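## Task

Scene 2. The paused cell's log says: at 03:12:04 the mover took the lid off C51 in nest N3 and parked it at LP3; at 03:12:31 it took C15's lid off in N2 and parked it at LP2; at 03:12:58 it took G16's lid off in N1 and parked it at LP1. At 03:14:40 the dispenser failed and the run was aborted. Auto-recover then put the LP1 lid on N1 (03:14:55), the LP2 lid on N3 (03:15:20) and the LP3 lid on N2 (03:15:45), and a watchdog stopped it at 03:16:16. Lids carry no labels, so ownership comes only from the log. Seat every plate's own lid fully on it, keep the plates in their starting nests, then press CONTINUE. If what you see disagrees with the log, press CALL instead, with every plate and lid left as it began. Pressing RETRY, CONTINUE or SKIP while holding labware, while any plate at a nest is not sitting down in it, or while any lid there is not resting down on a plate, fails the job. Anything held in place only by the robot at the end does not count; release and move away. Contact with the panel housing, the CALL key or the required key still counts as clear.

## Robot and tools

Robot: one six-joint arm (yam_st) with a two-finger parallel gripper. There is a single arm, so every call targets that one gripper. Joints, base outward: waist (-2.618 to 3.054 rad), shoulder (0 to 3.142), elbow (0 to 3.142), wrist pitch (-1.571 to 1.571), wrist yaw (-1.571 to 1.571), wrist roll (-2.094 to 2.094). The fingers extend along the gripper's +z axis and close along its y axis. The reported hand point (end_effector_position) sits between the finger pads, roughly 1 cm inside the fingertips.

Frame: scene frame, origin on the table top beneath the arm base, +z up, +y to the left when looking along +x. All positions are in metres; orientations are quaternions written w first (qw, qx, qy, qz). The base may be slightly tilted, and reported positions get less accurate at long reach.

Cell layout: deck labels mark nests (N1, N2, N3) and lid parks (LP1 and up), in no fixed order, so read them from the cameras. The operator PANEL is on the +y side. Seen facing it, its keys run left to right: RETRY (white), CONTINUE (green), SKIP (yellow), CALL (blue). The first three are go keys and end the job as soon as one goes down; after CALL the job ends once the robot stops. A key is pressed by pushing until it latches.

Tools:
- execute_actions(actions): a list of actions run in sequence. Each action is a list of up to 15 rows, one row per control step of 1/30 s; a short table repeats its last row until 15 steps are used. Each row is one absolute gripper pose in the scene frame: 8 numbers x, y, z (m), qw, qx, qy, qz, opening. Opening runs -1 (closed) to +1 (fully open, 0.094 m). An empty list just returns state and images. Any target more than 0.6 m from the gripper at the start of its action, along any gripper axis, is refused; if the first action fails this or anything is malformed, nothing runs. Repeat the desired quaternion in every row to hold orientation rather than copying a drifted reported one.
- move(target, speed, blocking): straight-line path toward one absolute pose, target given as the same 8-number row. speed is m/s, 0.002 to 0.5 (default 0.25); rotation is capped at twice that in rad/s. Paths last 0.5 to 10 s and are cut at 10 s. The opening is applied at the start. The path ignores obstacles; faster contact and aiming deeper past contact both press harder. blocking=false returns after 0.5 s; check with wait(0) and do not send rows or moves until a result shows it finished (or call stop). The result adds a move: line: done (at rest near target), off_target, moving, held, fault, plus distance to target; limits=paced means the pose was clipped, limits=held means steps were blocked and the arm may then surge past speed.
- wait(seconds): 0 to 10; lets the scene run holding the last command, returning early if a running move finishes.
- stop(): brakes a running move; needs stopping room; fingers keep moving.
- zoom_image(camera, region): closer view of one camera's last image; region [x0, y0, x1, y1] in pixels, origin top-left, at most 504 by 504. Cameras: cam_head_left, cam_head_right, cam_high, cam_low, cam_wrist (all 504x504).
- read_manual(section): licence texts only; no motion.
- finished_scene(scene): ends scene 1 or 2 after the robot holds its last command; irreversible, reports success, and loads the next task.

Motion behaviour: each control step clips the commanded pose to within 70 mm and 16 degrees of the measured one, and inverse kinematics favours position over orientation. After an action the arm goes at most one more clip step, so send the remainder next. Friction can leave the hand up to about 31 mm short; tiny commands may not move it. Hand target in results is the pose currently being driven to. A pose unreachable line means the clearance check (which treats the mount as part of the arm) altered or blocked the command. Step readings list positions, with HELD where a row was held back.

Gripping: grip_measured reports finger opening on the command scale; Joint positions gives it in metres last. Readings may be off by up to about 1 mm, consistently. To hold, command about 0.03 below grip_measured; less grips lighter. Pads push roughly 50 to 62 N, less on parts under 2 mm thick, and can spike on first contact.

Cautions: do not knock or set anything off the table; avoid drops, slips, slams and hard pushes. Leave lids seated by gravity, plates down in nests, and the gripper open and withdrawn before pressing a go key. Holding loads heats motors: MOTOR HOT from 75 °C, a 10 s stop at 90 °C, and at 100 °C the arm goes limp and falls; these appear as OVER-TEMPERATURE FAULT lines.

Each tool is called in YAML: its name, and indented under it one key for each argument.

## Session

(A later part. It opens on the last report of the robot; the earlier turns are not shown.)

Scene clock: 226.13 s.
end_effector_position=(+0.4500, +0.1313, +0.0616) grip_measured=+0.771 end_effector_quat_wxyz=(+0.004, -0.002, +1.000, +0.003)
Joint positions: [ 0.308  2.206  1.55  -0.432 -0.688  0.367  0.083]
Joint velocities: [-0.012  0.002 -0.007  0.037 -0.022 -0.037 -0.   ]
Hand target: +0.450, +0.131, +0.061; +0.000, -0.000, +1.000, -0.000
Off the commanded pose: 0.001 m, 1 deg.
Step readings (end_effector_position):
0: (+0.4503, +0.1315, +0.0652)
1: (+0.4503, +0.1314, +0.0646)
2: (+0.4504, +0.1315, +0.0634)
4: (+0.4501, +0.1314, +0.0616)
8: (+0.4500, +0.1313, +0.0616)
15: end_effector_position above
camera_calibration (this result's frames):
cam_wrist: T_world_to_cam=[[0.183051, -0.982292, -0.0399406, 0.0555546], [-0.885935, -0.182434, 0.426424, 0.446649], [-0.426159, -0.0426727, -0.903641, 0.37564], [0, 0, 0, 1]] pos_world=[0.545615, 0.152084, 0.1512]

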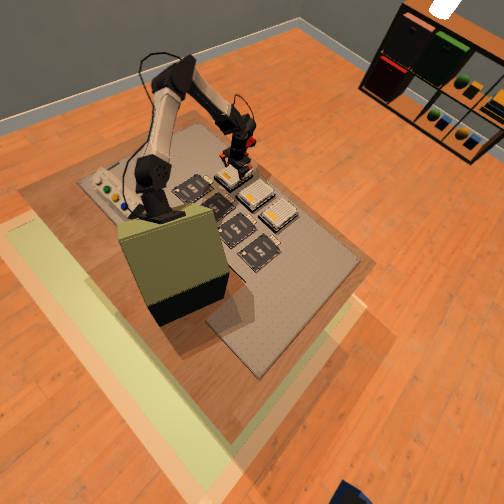

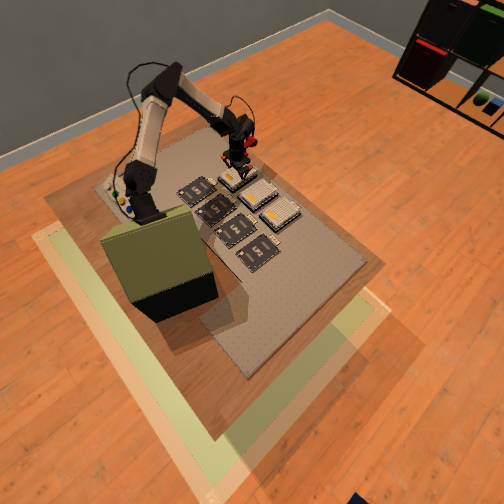

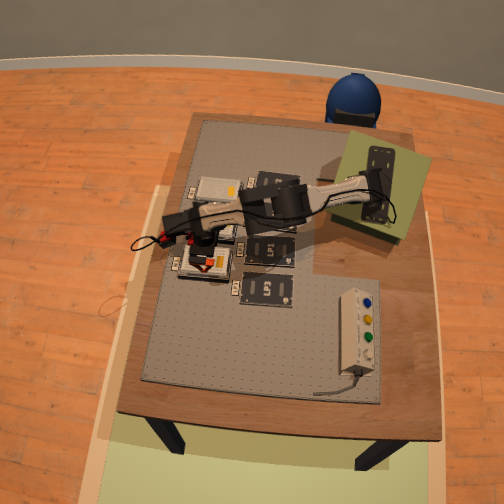

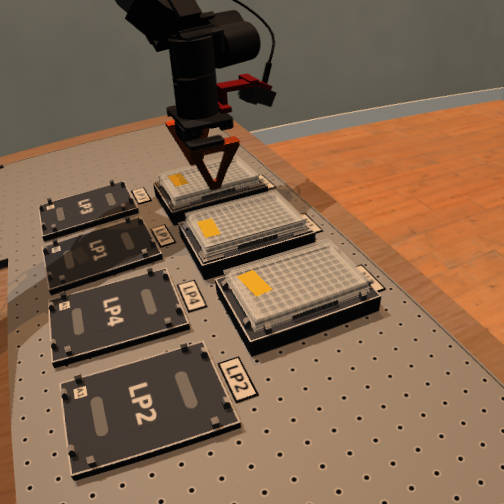

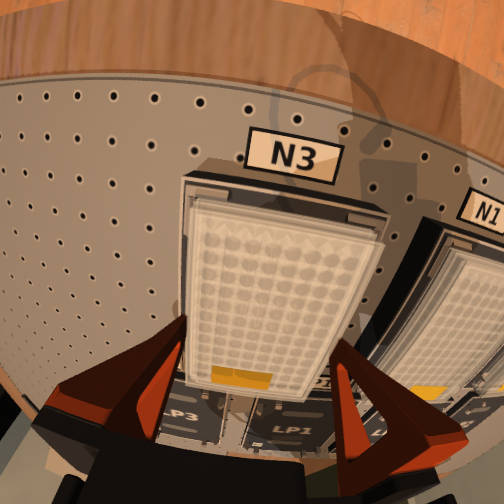

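execute_actions:
  actions:
    - [[0.450,0.1315,0.061,0,0,1,0,0.76],[0.450,0.1315,0.061,0,0,1,0,0.77],[0.450,0.1315,0.061,0,0,1,0,0.775],[0.450,0.1315,0.061,0,0,1,0,0.78],[0.450,0.1315,0.061,0,0,1,0,0.79],[0.450,0.1315,0.061,0,0,1,0,0.80],[0.450,0.1315,0.061,0,0,1,0,0.82],[0.450,0.1315,0.061,0,0,1,0,0.84],[0.450,0.1315,0.061,0,0,1,0,0.87],[0.450,0.1315,0.061,0,0,1,0,0.9],[0.450,0.1315,0.061,0,0,1,0,0.93],[0.450,0.1315,0.061,0,0,1,0,1]]
    - [[0.450,0.1315,0.07,0,0,1,0,1],[0.450,0.1315,0.08,0,0,1,0,1],[0.450,0.1315,0.09,0,0,1,0,1],[0.450,0.1315,0.10,0,0,1,0,1],[0.450,0.1315,0.11,0,0,1,0,1],[0.445,0.125,0.12,0,0,1,0,1],[0.435,0.115,0.125,0,0,1,0,1],[0.42,0.10,0.13,0,0,1,0,1],[0.41,0.08,0.13,0,0,1,0,1],[0.40,0.065,0.13,0,0,1,0,1],[0.39,0.055,0.13,0,0,1,0,1]]
    - [[0.39,0.055,0.13,0,0,1,0,1]]

zoom_image:
  camera: "cam_low"
  region: [140,140,400,360]

zoom_image:
  camera: "cam_wrist"
  region: [60,30,504,330]

Scene clock: 230.53 s.
end_effector_position=(+0.3925, +0.0526, +0.1328) grip_measured=+1.000 end_effector_quat_wxyz=(+0.001, +0.008, +1.000, -0.005)
Joint positions: [ 0.078  2.031  1.221 -0.481 -0.761  0.092  0.094]
Joint velocities: [-0.002 -0.017  0.002  0.022 -0.066 -0.022  0.   ]
Hand target: +0.390, +0.055, +0.130; -0.000, +0.000, +1.000, -0.000
Off the commanded pose: 0.004 m, 1 deg.
Step readings (end_effector_position; steps 1 to 15: 1st action; 16 to 30: 2nd action; 31 to 45: 3rd action):
0: (+0.4500, +0.1313, +0.0616)
1: (+0.4500, +0.1313, +0.0616)
2: (+0.4500, +0.1313, +0.0616)
4: (+0.4500, +0.1313, +0.0616)
8: (+0.4500, +0.1313, +0.0616)
15: (+0.4496, +0.1312, +0.0616)
16: (+0.4492, +0.1310, +0.0616)
17: (+0.4483, +0.1308, +0.0623)
19: (+0.4462, +0.1301, +0.0680)
23: (+0.4489, +0.1269, +0.1026)
30: (+0.3980, +0.0551, +0.1352)
31: (+0.3929, +0.0509, +0.1342)
32: (+0.3903, +0.0497, +0.1332)
34: (+0.3902, +0.0507, +0.1328)
38: (+0.3918, +0.0520, +0.1328)
45: end_effector_position above
camera_calibration (this result's frames):
cam_wrist: T_world_to_cam=[[0.163379, -0.986232, -0.0255824, -0.00237534], [-0.886538, -0.158142, 0.434789, 0.34879], [-0.432849, -0.0483555, -0.900169, 0.414506], [0, 0, 0, 1]] pos_world=[0.489022, 0.0728593, 0.221414]

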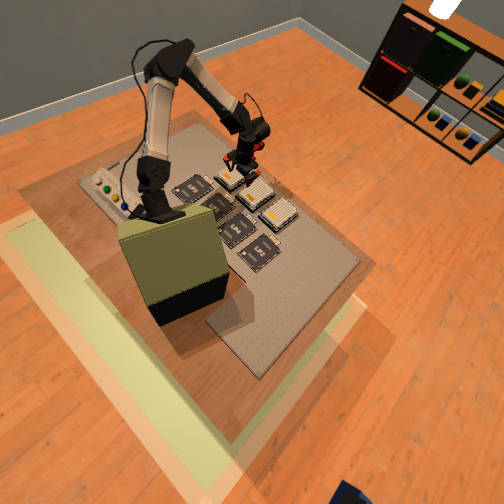

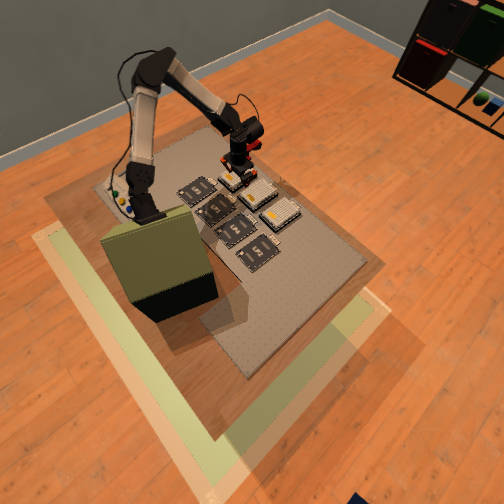

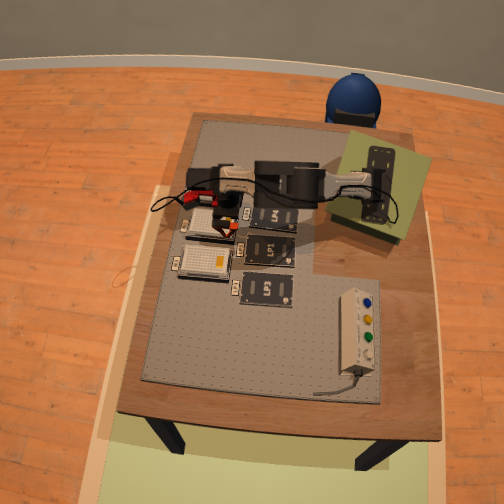

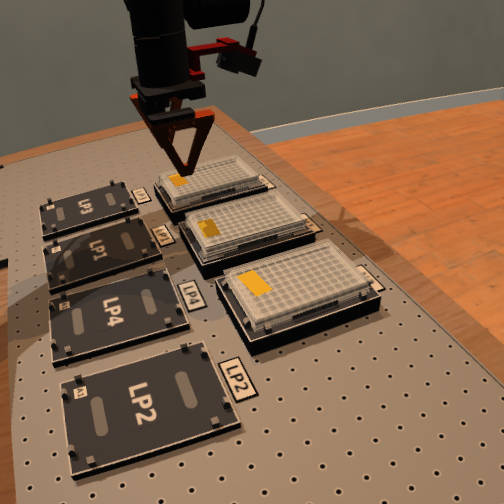

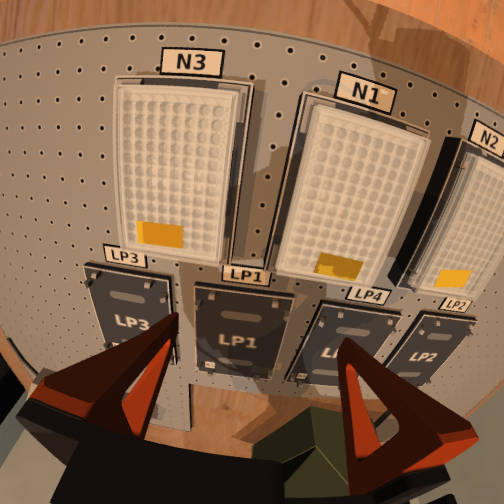

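Region (140, 140, 400, 360) of cam_low's 504x504 image, scaled by 1.938, with more detail than that image has; it fills the top 426 rows of this view, and the rest is white.

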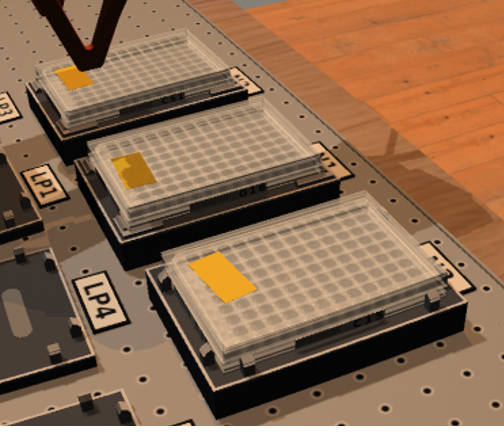

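Region (60, 30, 504, 330) of cam_wrist's 504x504 image, scaled by 1.135, with more detail than that image has; it fills the top 341 rows of this view, and the rest is white.

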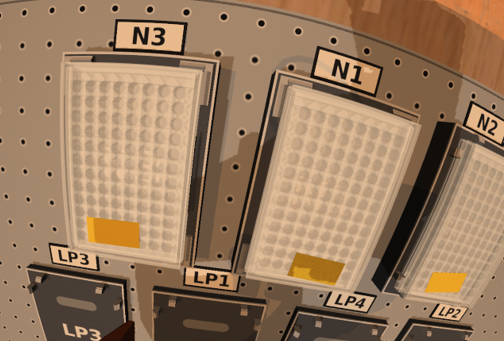

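zoom_image:
  camera: "cam_wrist"
  region: [100,60,260,140]

zoom_image:
  camera: "cam_wrist"
  region: [290,80,450,160]

zoom_image:
  camera: "cam_low"
  region: [150,150,330,280]

Region (100, 60, 260, 140) of cam_wrist's 504x504 image, scaled by 3.150, with more detail than that image has.

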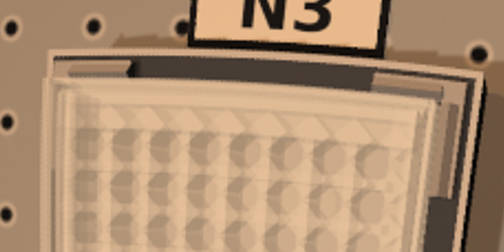

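Region (290, 80, 450, 160) of cam_wrist's 504x504 image, scaled by 3.150, with more detail than that image has.

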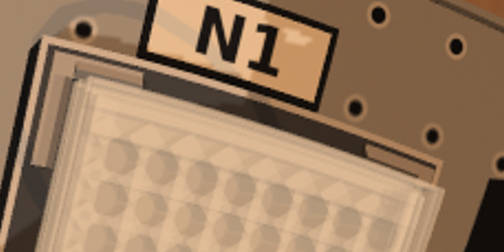

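Region (150, 150, 330, 280) of cam_low's 504x504 image, scaled by 2.800, with more detail than that image has.

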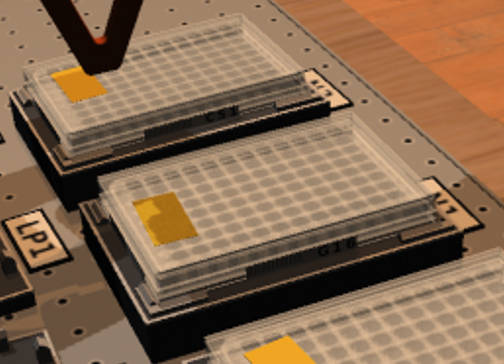

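move:
  target: [0.25,0.2,0.27,0.1,0,0.995,0,-1]
  speed: 0.3

move:
  target: [-0.04,0.328,0.2,0.22,0,0.975,0,-1]
  speed: 0.3

Scene clock: 232.83 s.
end_effector_position=(+0.2567, +0.2043, +0.2733) grip_measured=-0.982 end_effector_quat_wxyz=(+0.110, -0.007, +0.994, +0.004)
Joint positions: [ 0.207  0.931  0.822 -0.793 -0.666  0.406  0.001]
Joint velocities: [-0.007 -0.022 -0.007  0.007 -0.051  0.037 -0.002]
Hand target: +0.250, +0.202, +0.270; +0.101, +0.000, +0.995, -0.000
Off the commanded pose: 0.009 m, 1 deg.
move: done
camera_calibration (this result's frames):
cam_wrist: T_world_to_cam=[[0.196886, -0.980424, -0.00204179, 0.156789], [-0.954229, -0.192103, 0.229224, 0.271771], [-0.225129, -0.0431829, -0.973371, 0.455221], [0, 0, 0, 1]] pos_world=[0.330945, 0.225586, 0.381123]

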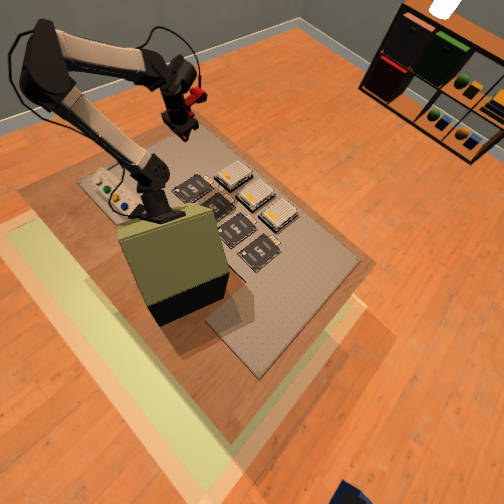

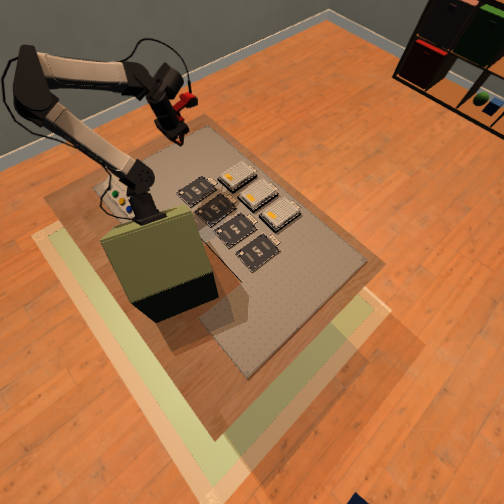

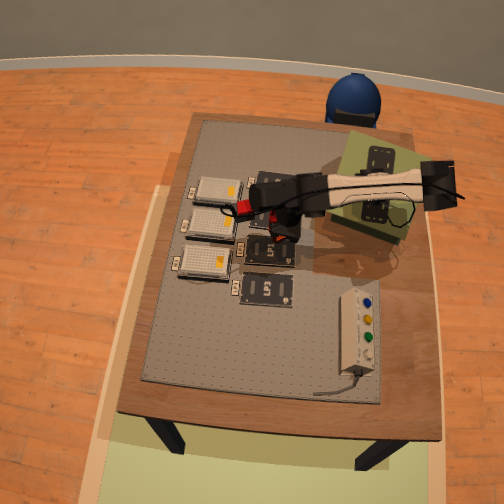

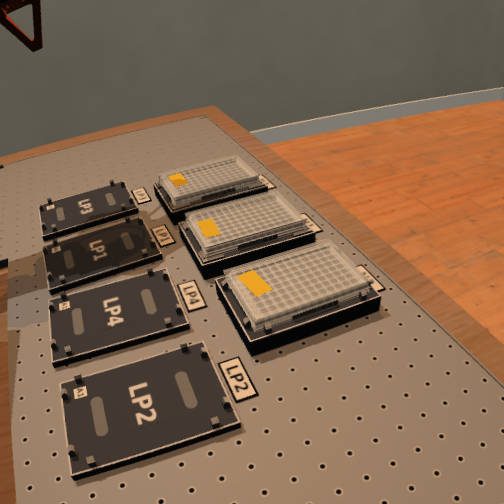

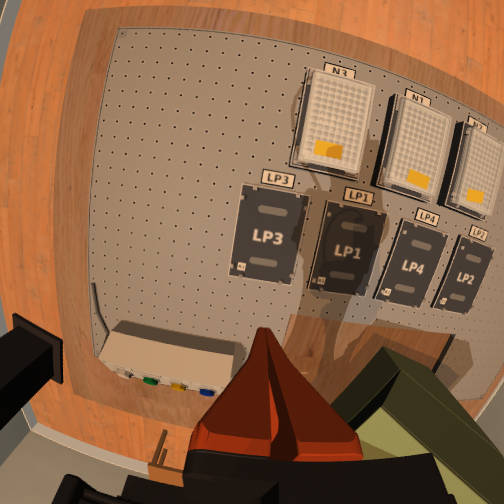

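Scene clock: 234.87 s.
end_effector_position=(-0.0372, +0.3228, +0.1956) grip_measured=-0.982 end_effector_quat_wxyz=(+0.175, -0.048, +0.983, +0.024)
Joint positions: [ 2.346  1.321  0.868 -0.763  0.976  2.082  0.001]
Joint velocities: [0.002 0.002 0.002 0.022 0.037 0.007 0.001]
Hand target: -0.039, +0.331, +0.198; +0.176, -0.044, +0.983, +0.028
Off the commanded pose: 0.007 m, 8 deg.
joint sent to its limit — the command would take joint 6 (wrist roll) past its upper limit, so that joint was sent only as far as its limit.
move: off_target; limits=paced
camera_calibration (this result's frames):
cam_wrist: T_world_to_cam=[[0.280793, -0.959767, -0.00181604, 0.327083], [-0.955279, -0.279661, 0.0960825, 0.0862033], [-0.0927246, -0.0252444, -0.995372, 0.321901], [0, 0, 0, 1]] pos_world=[0.0203539, 0.346157, 0.312722]

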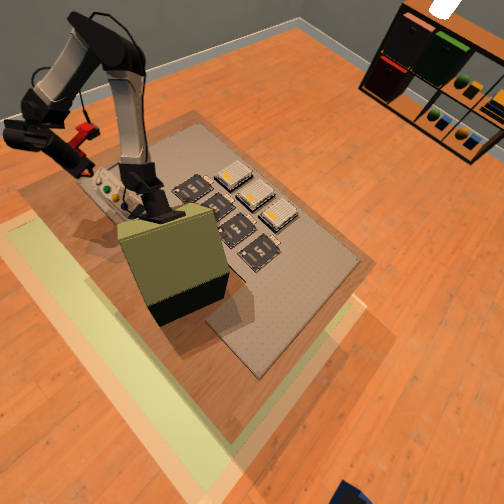

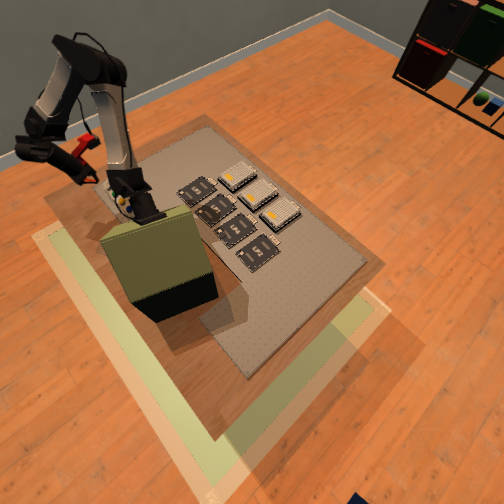

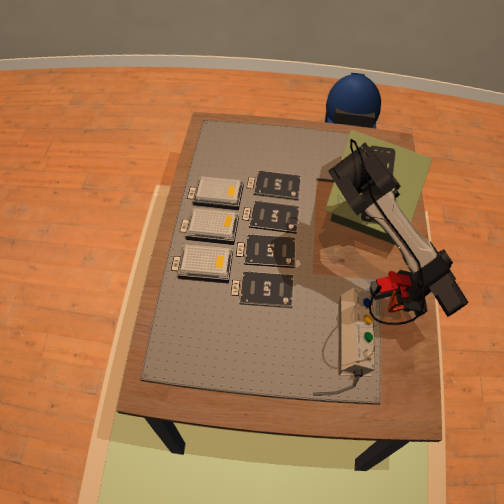

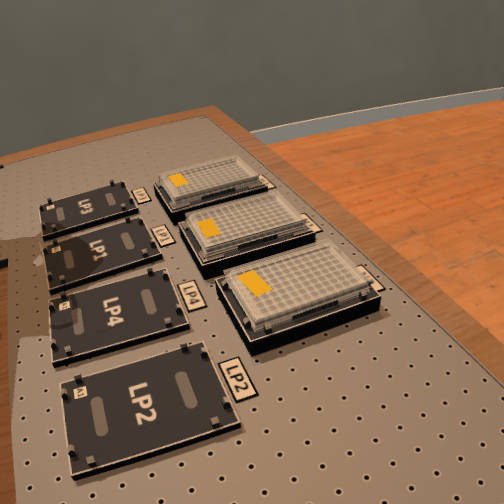

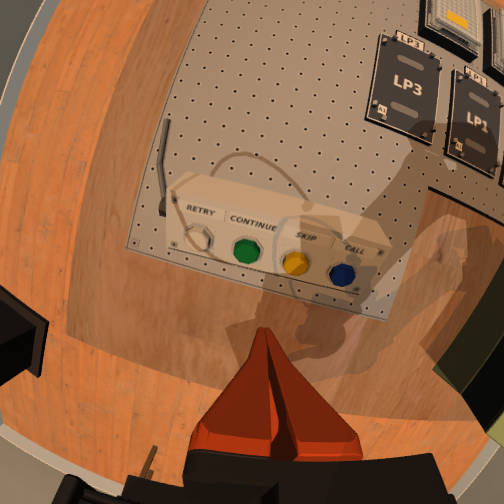

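move:
  target: [-0.03,0.338,0.15,0.183,-0.044,0.982,0.009,-1]
  speed: 0.1

Scene clock: 237.47 s.
end_effector_position=(-0.0296, +0.3358, +0.1548) grip_measured=-0.982 end_effector_quat_wxyz=(+0.184, -0.047, +0.982, +0.010)
Joint positions: [ 2.209  1.421  0.868 -0.544  0.924  1.908  0.001]
Joint velocities: [ 0.007 -0.017 -0.012  0.022 -0.066 -0.022 -0.001]
Hand target: -0.030, +0.338, +0.150; +0.183, -0.044, +0.982, +0.008
Off the commanded pose: 0.005 m, 0 deg.
move: done
camera_calibration (this result's frames):
cam_wrist: T_world_to_cam=[[0.274754, -0.961086, 0.0287076, 0.33294], [-0.958689, -0.271537, 0.0847517, 0.0999727], [-0.0736585, -0.0508075, -0.995988, 0.291568], [0, 0, 0, 1]] pos_world=[0.0258425, 0.361944, 0.272368]

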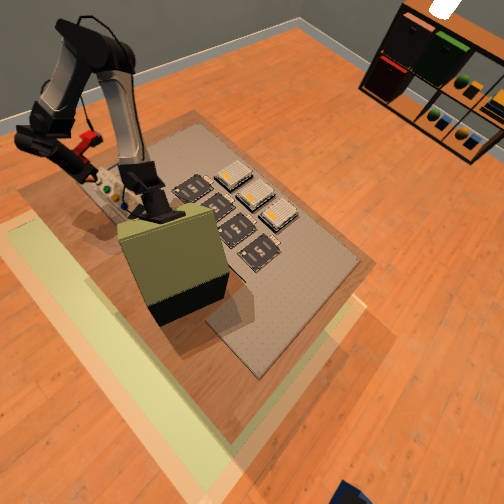

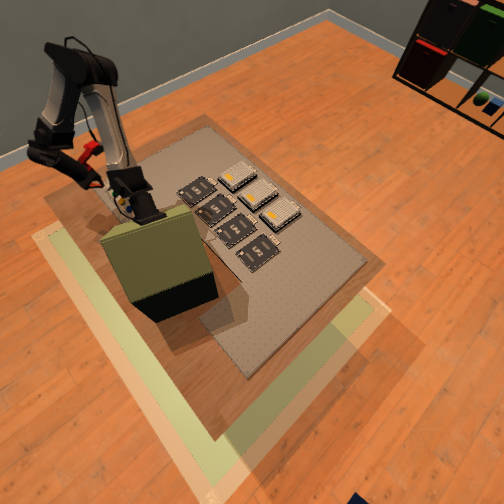

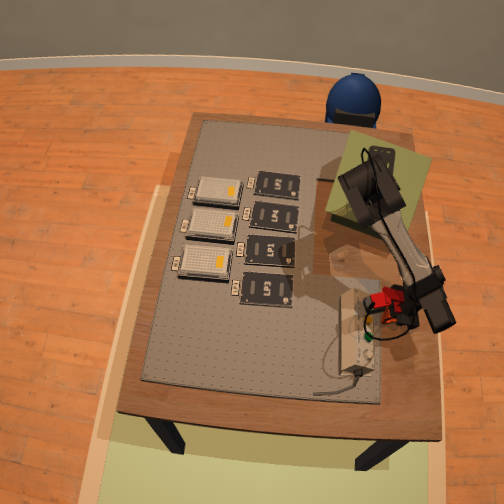

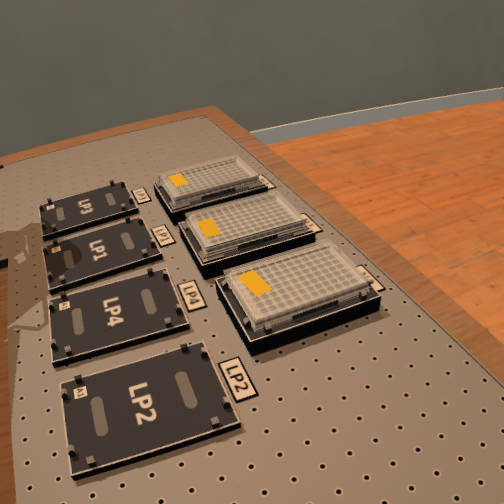

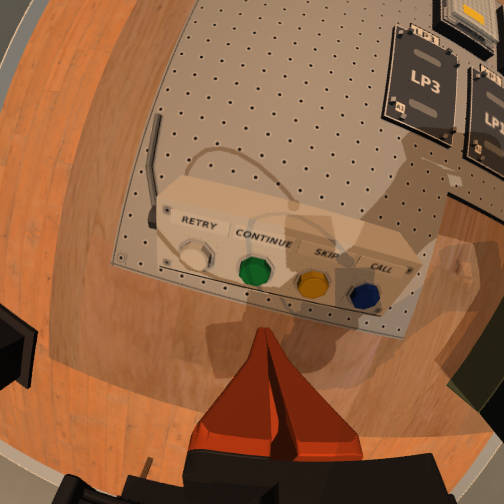

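move:
  target: [-0.022,0.334,0.095,0.183,-0.044,0.982,0.009,-1]
  speed: 0.08

Scene clock: 239.00 s.
end_effector_position=(-0.0242, +0.3459, +0.1025) grip_measured=-0.982 end_effector_quat_wxyz=(+0.182, -0.037, +0.982, +0.021)
Joint positions: [ 2.086  1.554  0.833 -0.216  0.86   1.743  0.001]
Joint velocities: [ 0.002  0.007 -0.002  0.007  0.007  0.022 -0.   ]
Hand target: -0.022, +0.334, +0.095; +0.183, -0.044, +0.982, +0.008
Off the commanded pose: 0.014 m, 2 deg.
move: off_target
camera_calibration (this result's frames):
cam_wrist: T_world_to_cam=[[0.258387, -0.966039, 0.00234524, 0.346636], [-0.962697, -0.25729, 0.0837641, 0.107365], [-0.0803159, -0.0239013, -0.996483, 0.231024], [0, 0, 0, 1]] pos_world=[0.0323486, 0.368009, 0.220405]

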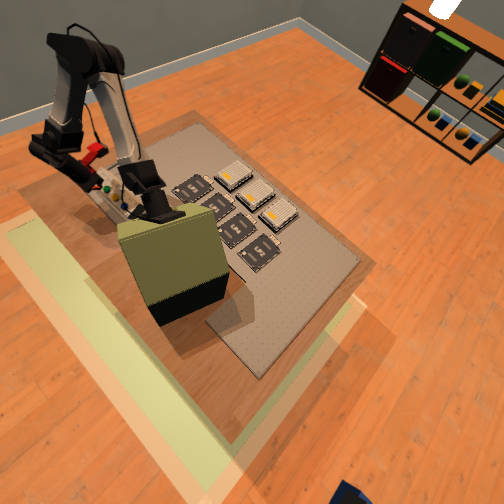

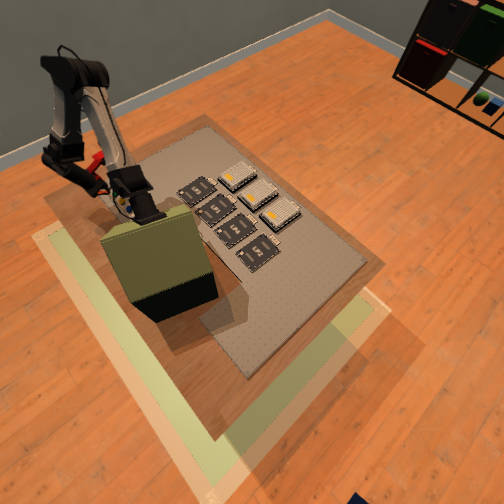

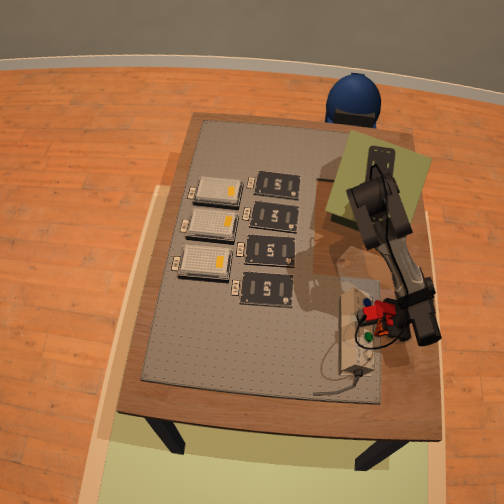

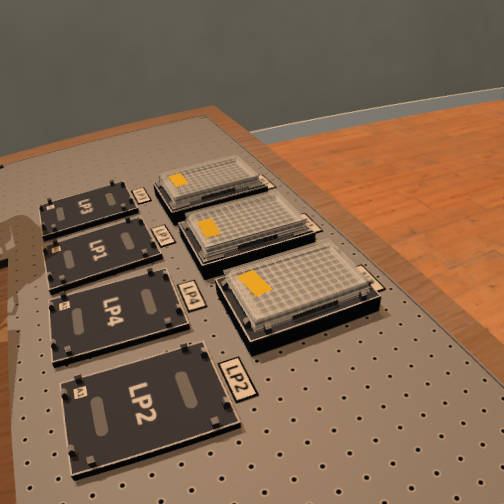

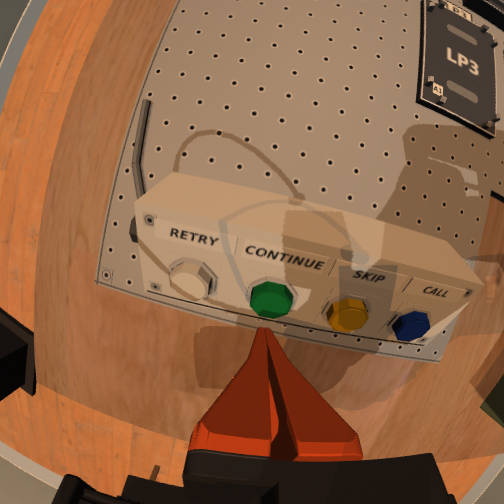

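execute_actions:
  actions:
    - [[-0.022,0.322,0.097,0.183,-0.044,0.982,0.009,-1],[-0.022,0.322,0.097,0.183,-0.044,0.982,0.009,-1],[-0.022,0.322,0.097,0.183,-0.044,0.982,0.009,-1],[-0.022,0.322,0.097,0.183,-0.044,0.982,0.009,-1],[-0.022,0.328,0.097,0.183,-0.044,0.982,0.009,-1]]

Scene clock: 239.83 s.
end_effector_position=(-0.0228, +0.3308, +0.0990) grip_measured=-0.982 end_effector_quat_wxyz=(+0.183, -0.045, +0.982, +0.011)
Joint positions: [ 2.086  1.554  0.79  -0.2    0.86   1.743  0.001]
Joint velocities: [-0.012  0.002 -0.012  0.037 -0.007 -0.007 -0.   ]
Hand target: -0.022, +0.328, +0.097; +0.183, -0.044, +0.982, +0.009
Off the commanded pose: 0.003 m, 0 deg.
Step readings (end_effector_position):
0: (-0.0244, +0.3463, +0.1025)
1: (-0.0244, +0.3450, +0.1019)
2: (-0.0242, +0.3421, +0.1010)
4: (-0.0231, +0.3329, +0.0993)
8: (-0.0228, +0.3308, +0.0990)
15: end_effector_position above
camera_calibration (this result's frames):
cam_wrist: T_world_to_cam=[[0.27016, -0.962473, 0.0256909, 0.328427], [-0.959883, -0.267161, 0.085141, 0.108336], [-0.0750823, -0.047662, -0.996038, 0.235186], [0, 0, 0, 1]] pos_world=[0.0329206, 0.356255, 0.216593]

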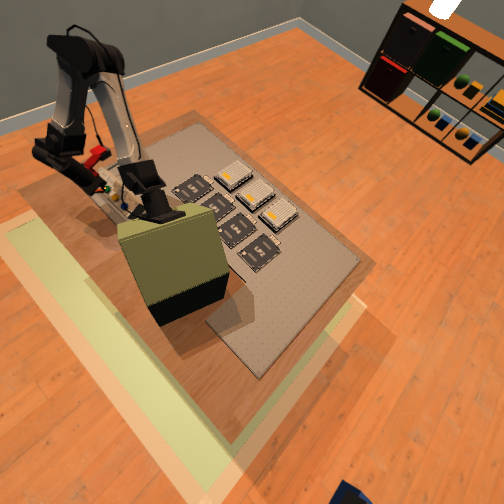

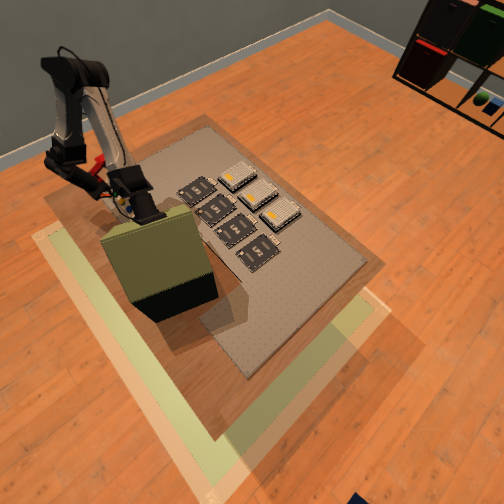

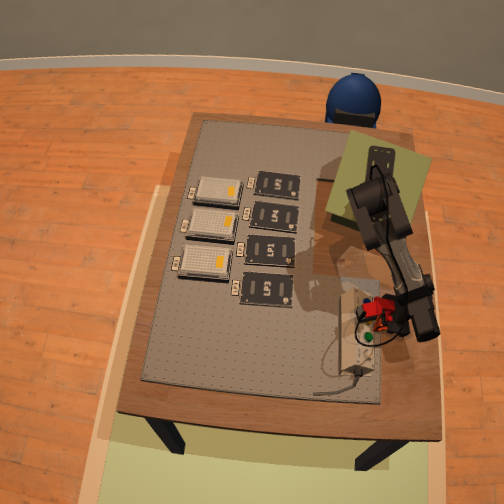

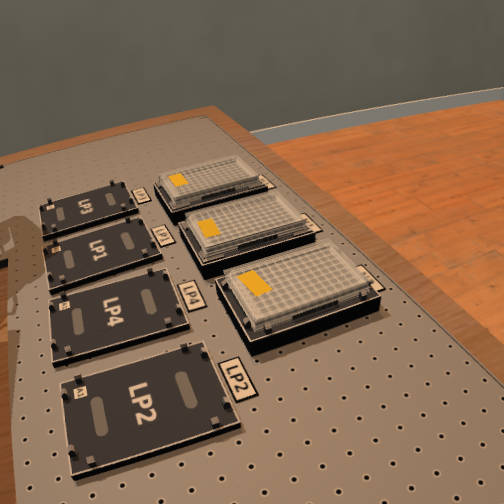

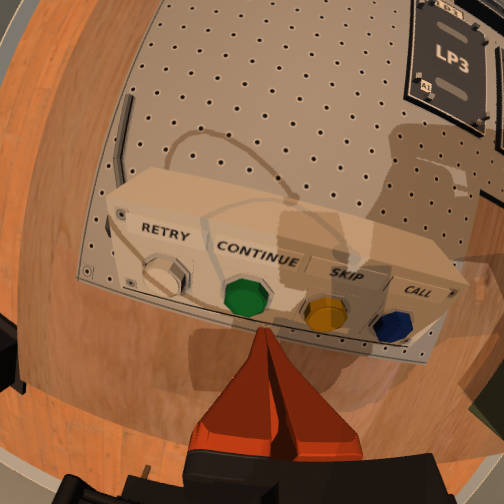

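execute_actions:
  actions:
    - [[-0.022,0.347,0.099,0.183,-0.044,0.982,0.009,-1],[-0.022,0.347,0.099,0.183,-0.044,0.982,0.009,-1],[-0.021,0.336,0.097,0.183,-0.044,0.982,0.009,-1]]

Scene clock: 241.43 s.
end_effector_position=(-0.0237, +0.3363, +0.1001) grip_measured=-0.982 end_effector_quat_wxyz=(+0.182, -0.045, +0.982, +0.014)
Joint positions: [ 2.086  1.554  0.808 -0.208  0.858  1.739  0.001]
Joint velocities: [-0.012 -0.012  0.002  0.022 -0.066  0.066  0.001]
Hand target: -0.021, +0.336, +0.097; +0.183, -0.044, +0.982, +0.009
Off the commanded pose: 0.004 m, 1 deg.
Step readings (end_effector_position):
0: (-0.0228, +0.3308, +0.0990)
1: (-0.0228, +0.3315, +0.0994)
2: (-0.0231, +0.3337, +0.0999)
4: (-0.0236, +0.3365, +0.1001)
8: (-0.0237, +0.3363, +0.1001)
15: end_effector_position above
camera_calibration (this result's frames):
cam_wrist: T_world_to_cam=[[0.270594, -0.962481, 0.0202312, 0.334492], [-0.959506, -0.26793, 0.0869535, 0.108941], [-0.0782705, -0.0429411, -0.996007, 0.234803], [0, 0, 0, 1]] pos_world=[0.0323962, 0.361214, 0.217626]

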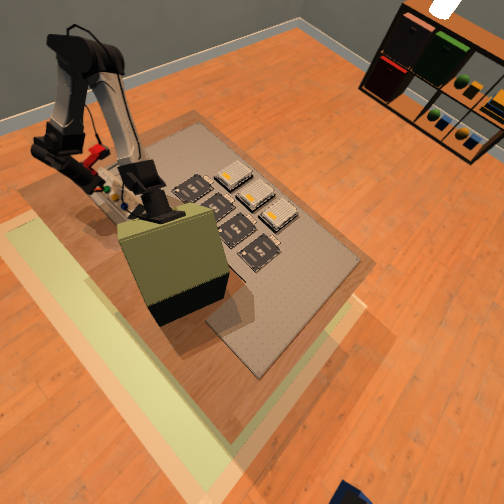

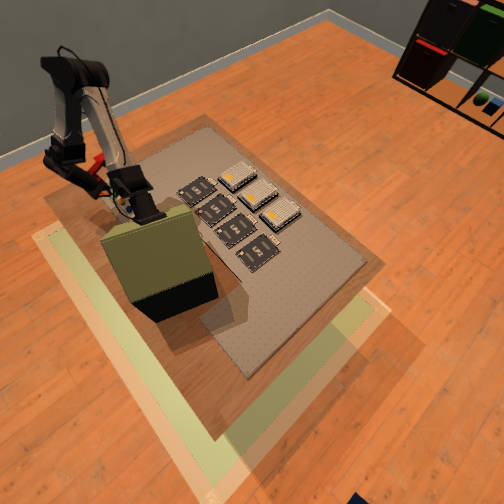

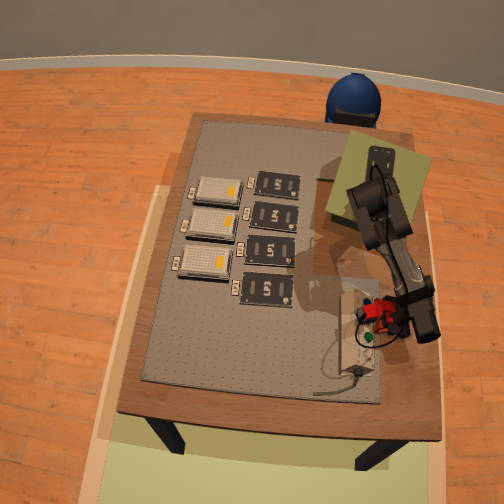

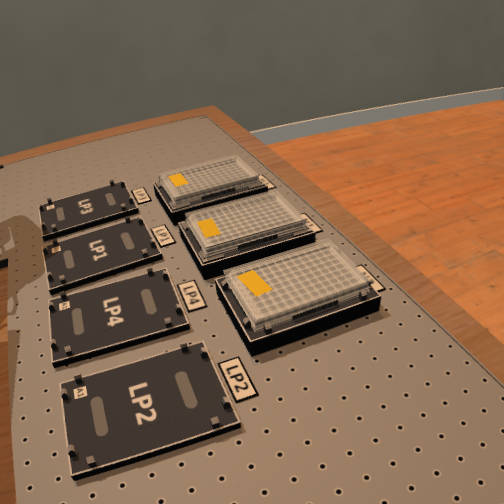

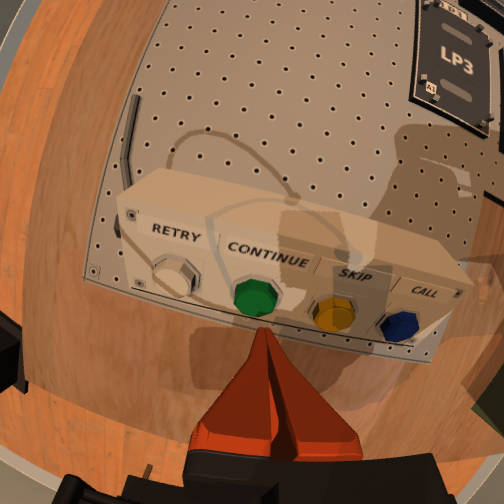

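execute_actions:
  actions:
    - [[-0.010,0.338,0.097,0.183,-0.044,0.982,0.009,-1],[-0.010,0.338,0.097,0.183,-0.044,0.982,0.009,-1],[-0.010,0.338,0.097,0.183,-0.044,0.982,0.009,-1],[-0.014,0.338,0.097,0.183,-0.044,0.982,0.009,-1]]

Scene clock: 242.27 s.
end_effector_position=(-0.0145, +0.3352, +0.0966) grip_measured=-0.982 end_effector_quat_wxyz=(+0.187, -0.048, +0.981, +0.005)
Joint positions: [ 2.055  1.554  0.808 -0.207  0.847  1.711  0.001]
Joint velocities: [-0.002 -0.012 -0.007  0.051  0.066  0.037 -0.   ]
Hand target: -0.014, +0.338, +0.097; +0.183, -0.044, +0.982, +0.009
Off the commanded pose: 0.003 m, 1 deg.
Step readings (end_effector_position):
0: (-0.0237, +0.3363, +0.1001)
1: (-0.0229, +0.3361, +0.0995)
2: (-0.0204, +0.3358, +0.0984)
4: (-0.0149, +0.3353, +0.0969)
8: (-0.0144, +0.3352, +0.0967)
15: end_effector_position above
camera_calibration (this result's frames):
cam_wrist: T_world_to_cam=[[0.273109, -0.961121, 0.0407098, 0.328685], [-0.959627, -0.269236, 0.0814165, 0.118724], [-0.0672905, -0.0613018, -0.995848, 0.238336], [0, 0, 0, 1]] pos_world=[0.0402011, 0.362482, 0.2143]

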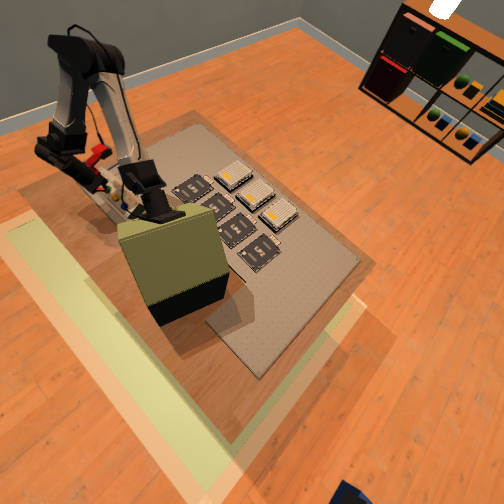

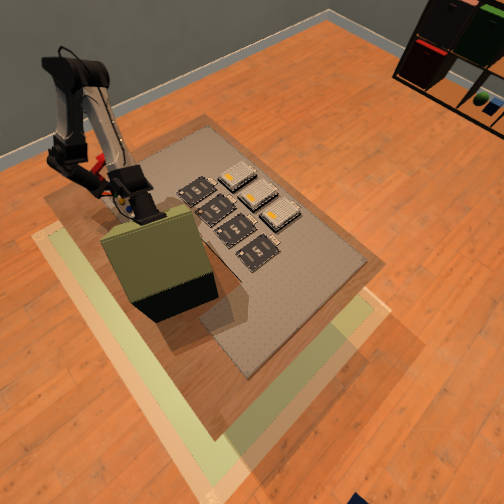

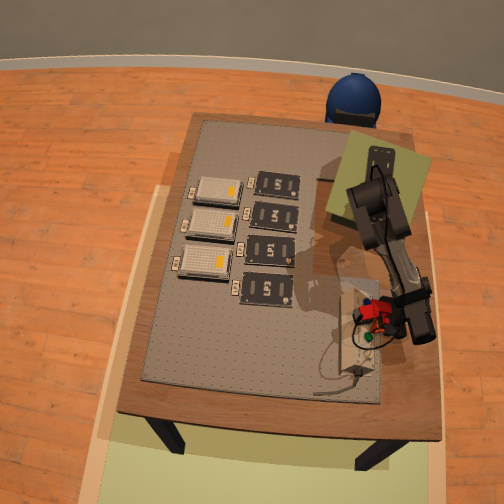

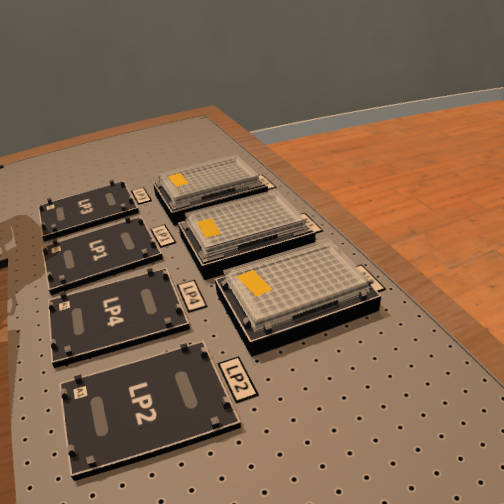

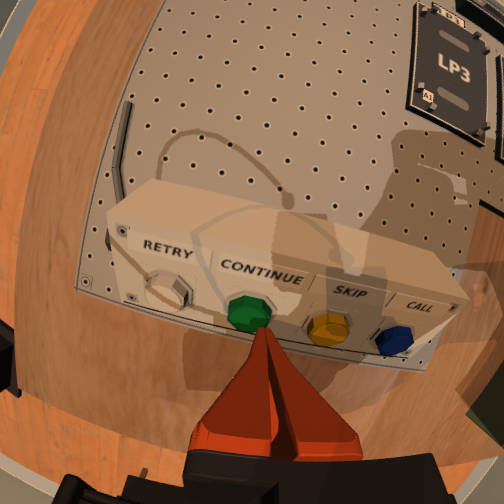

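execute_actions:
  actions:
    - [[-0.014,0.351,0.099,0.183,-0.044,0.982,0.009,-1],[-0.014,0.351,0.099,0.183,-0.044,0.982,0.009,-1],[-0.014,0.341,0.097,0.183,-0.044,0.982,0.009,-1]]

Scene clock: 243.40 s.
end_effector_position=(-0.0152, +0.3387, +0.0972) grip_measured=-0.982 end_effector_quat_wxyz=(+0.185, -0.047, +0.982, +0.007)
Joint positions: [ 2.055  1.554  0.817 -0.209  0.844  1.708  0.001]
Joint velocities: [ 0.007 -0.012 -0.002 -0.007 -0.007  0.037  0.   ]
Hand target: -0.014, +0.341, +0.097; +0.183, -0.044, +0.982, +0.009
Off the commanded pose: 0.003 m, 0 deg.
Step readings (end_effector_position):
0: (-0.0146, +0.3352, +0.0966)
1: (-0.0146, +0.3357, +0.0968)
2: (-0.0148, +0.3371, +0.0972)
4: (-0.0151, +0.3386, +0.0972)
8: (-0.0152, +0.3387, +0.0972)
15: end_effector_position above
camera_calibration (this result's frames):
cam_wrist: T_world_to_cam=[[0.272662, -0.961463, 0.0352635, 0.332856], [-0.959508, -0.269049, 0.0834063, 0.118704], [-0.0707045, -0.0565773, -0.995891, 0.237437], [0, 0, 0, 1]] pos_world=[0.0399276, 0.3654, 0.214823]

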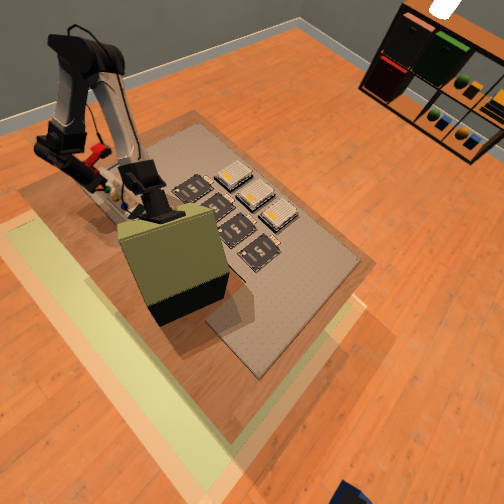

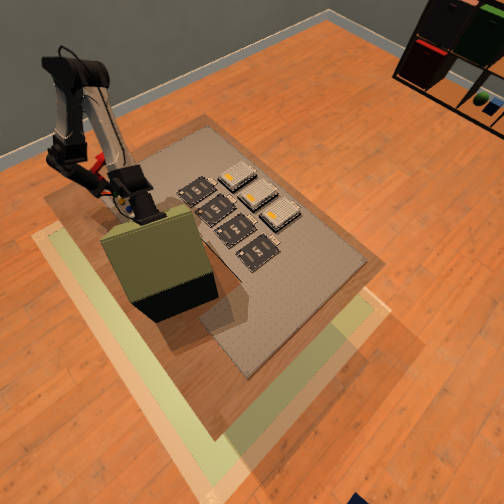

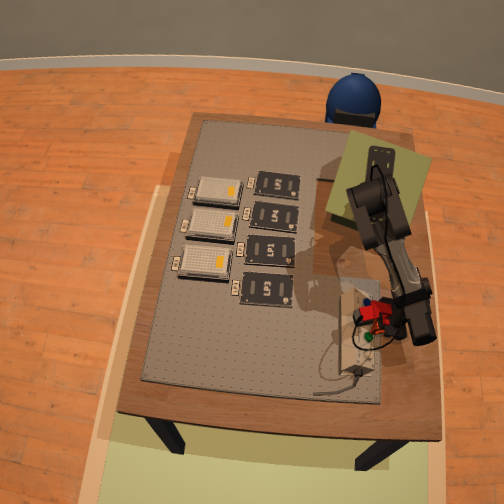

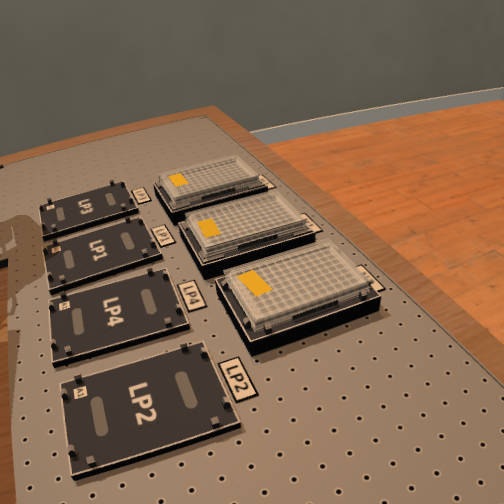

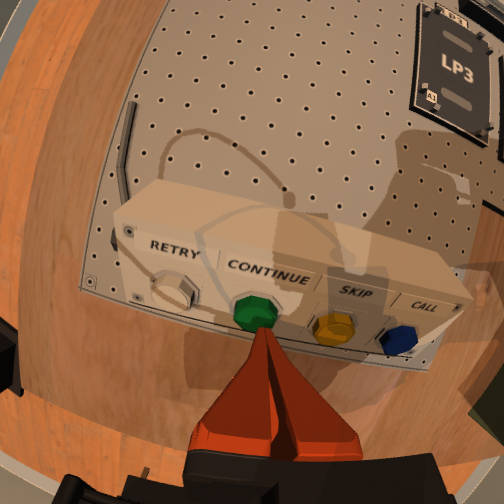

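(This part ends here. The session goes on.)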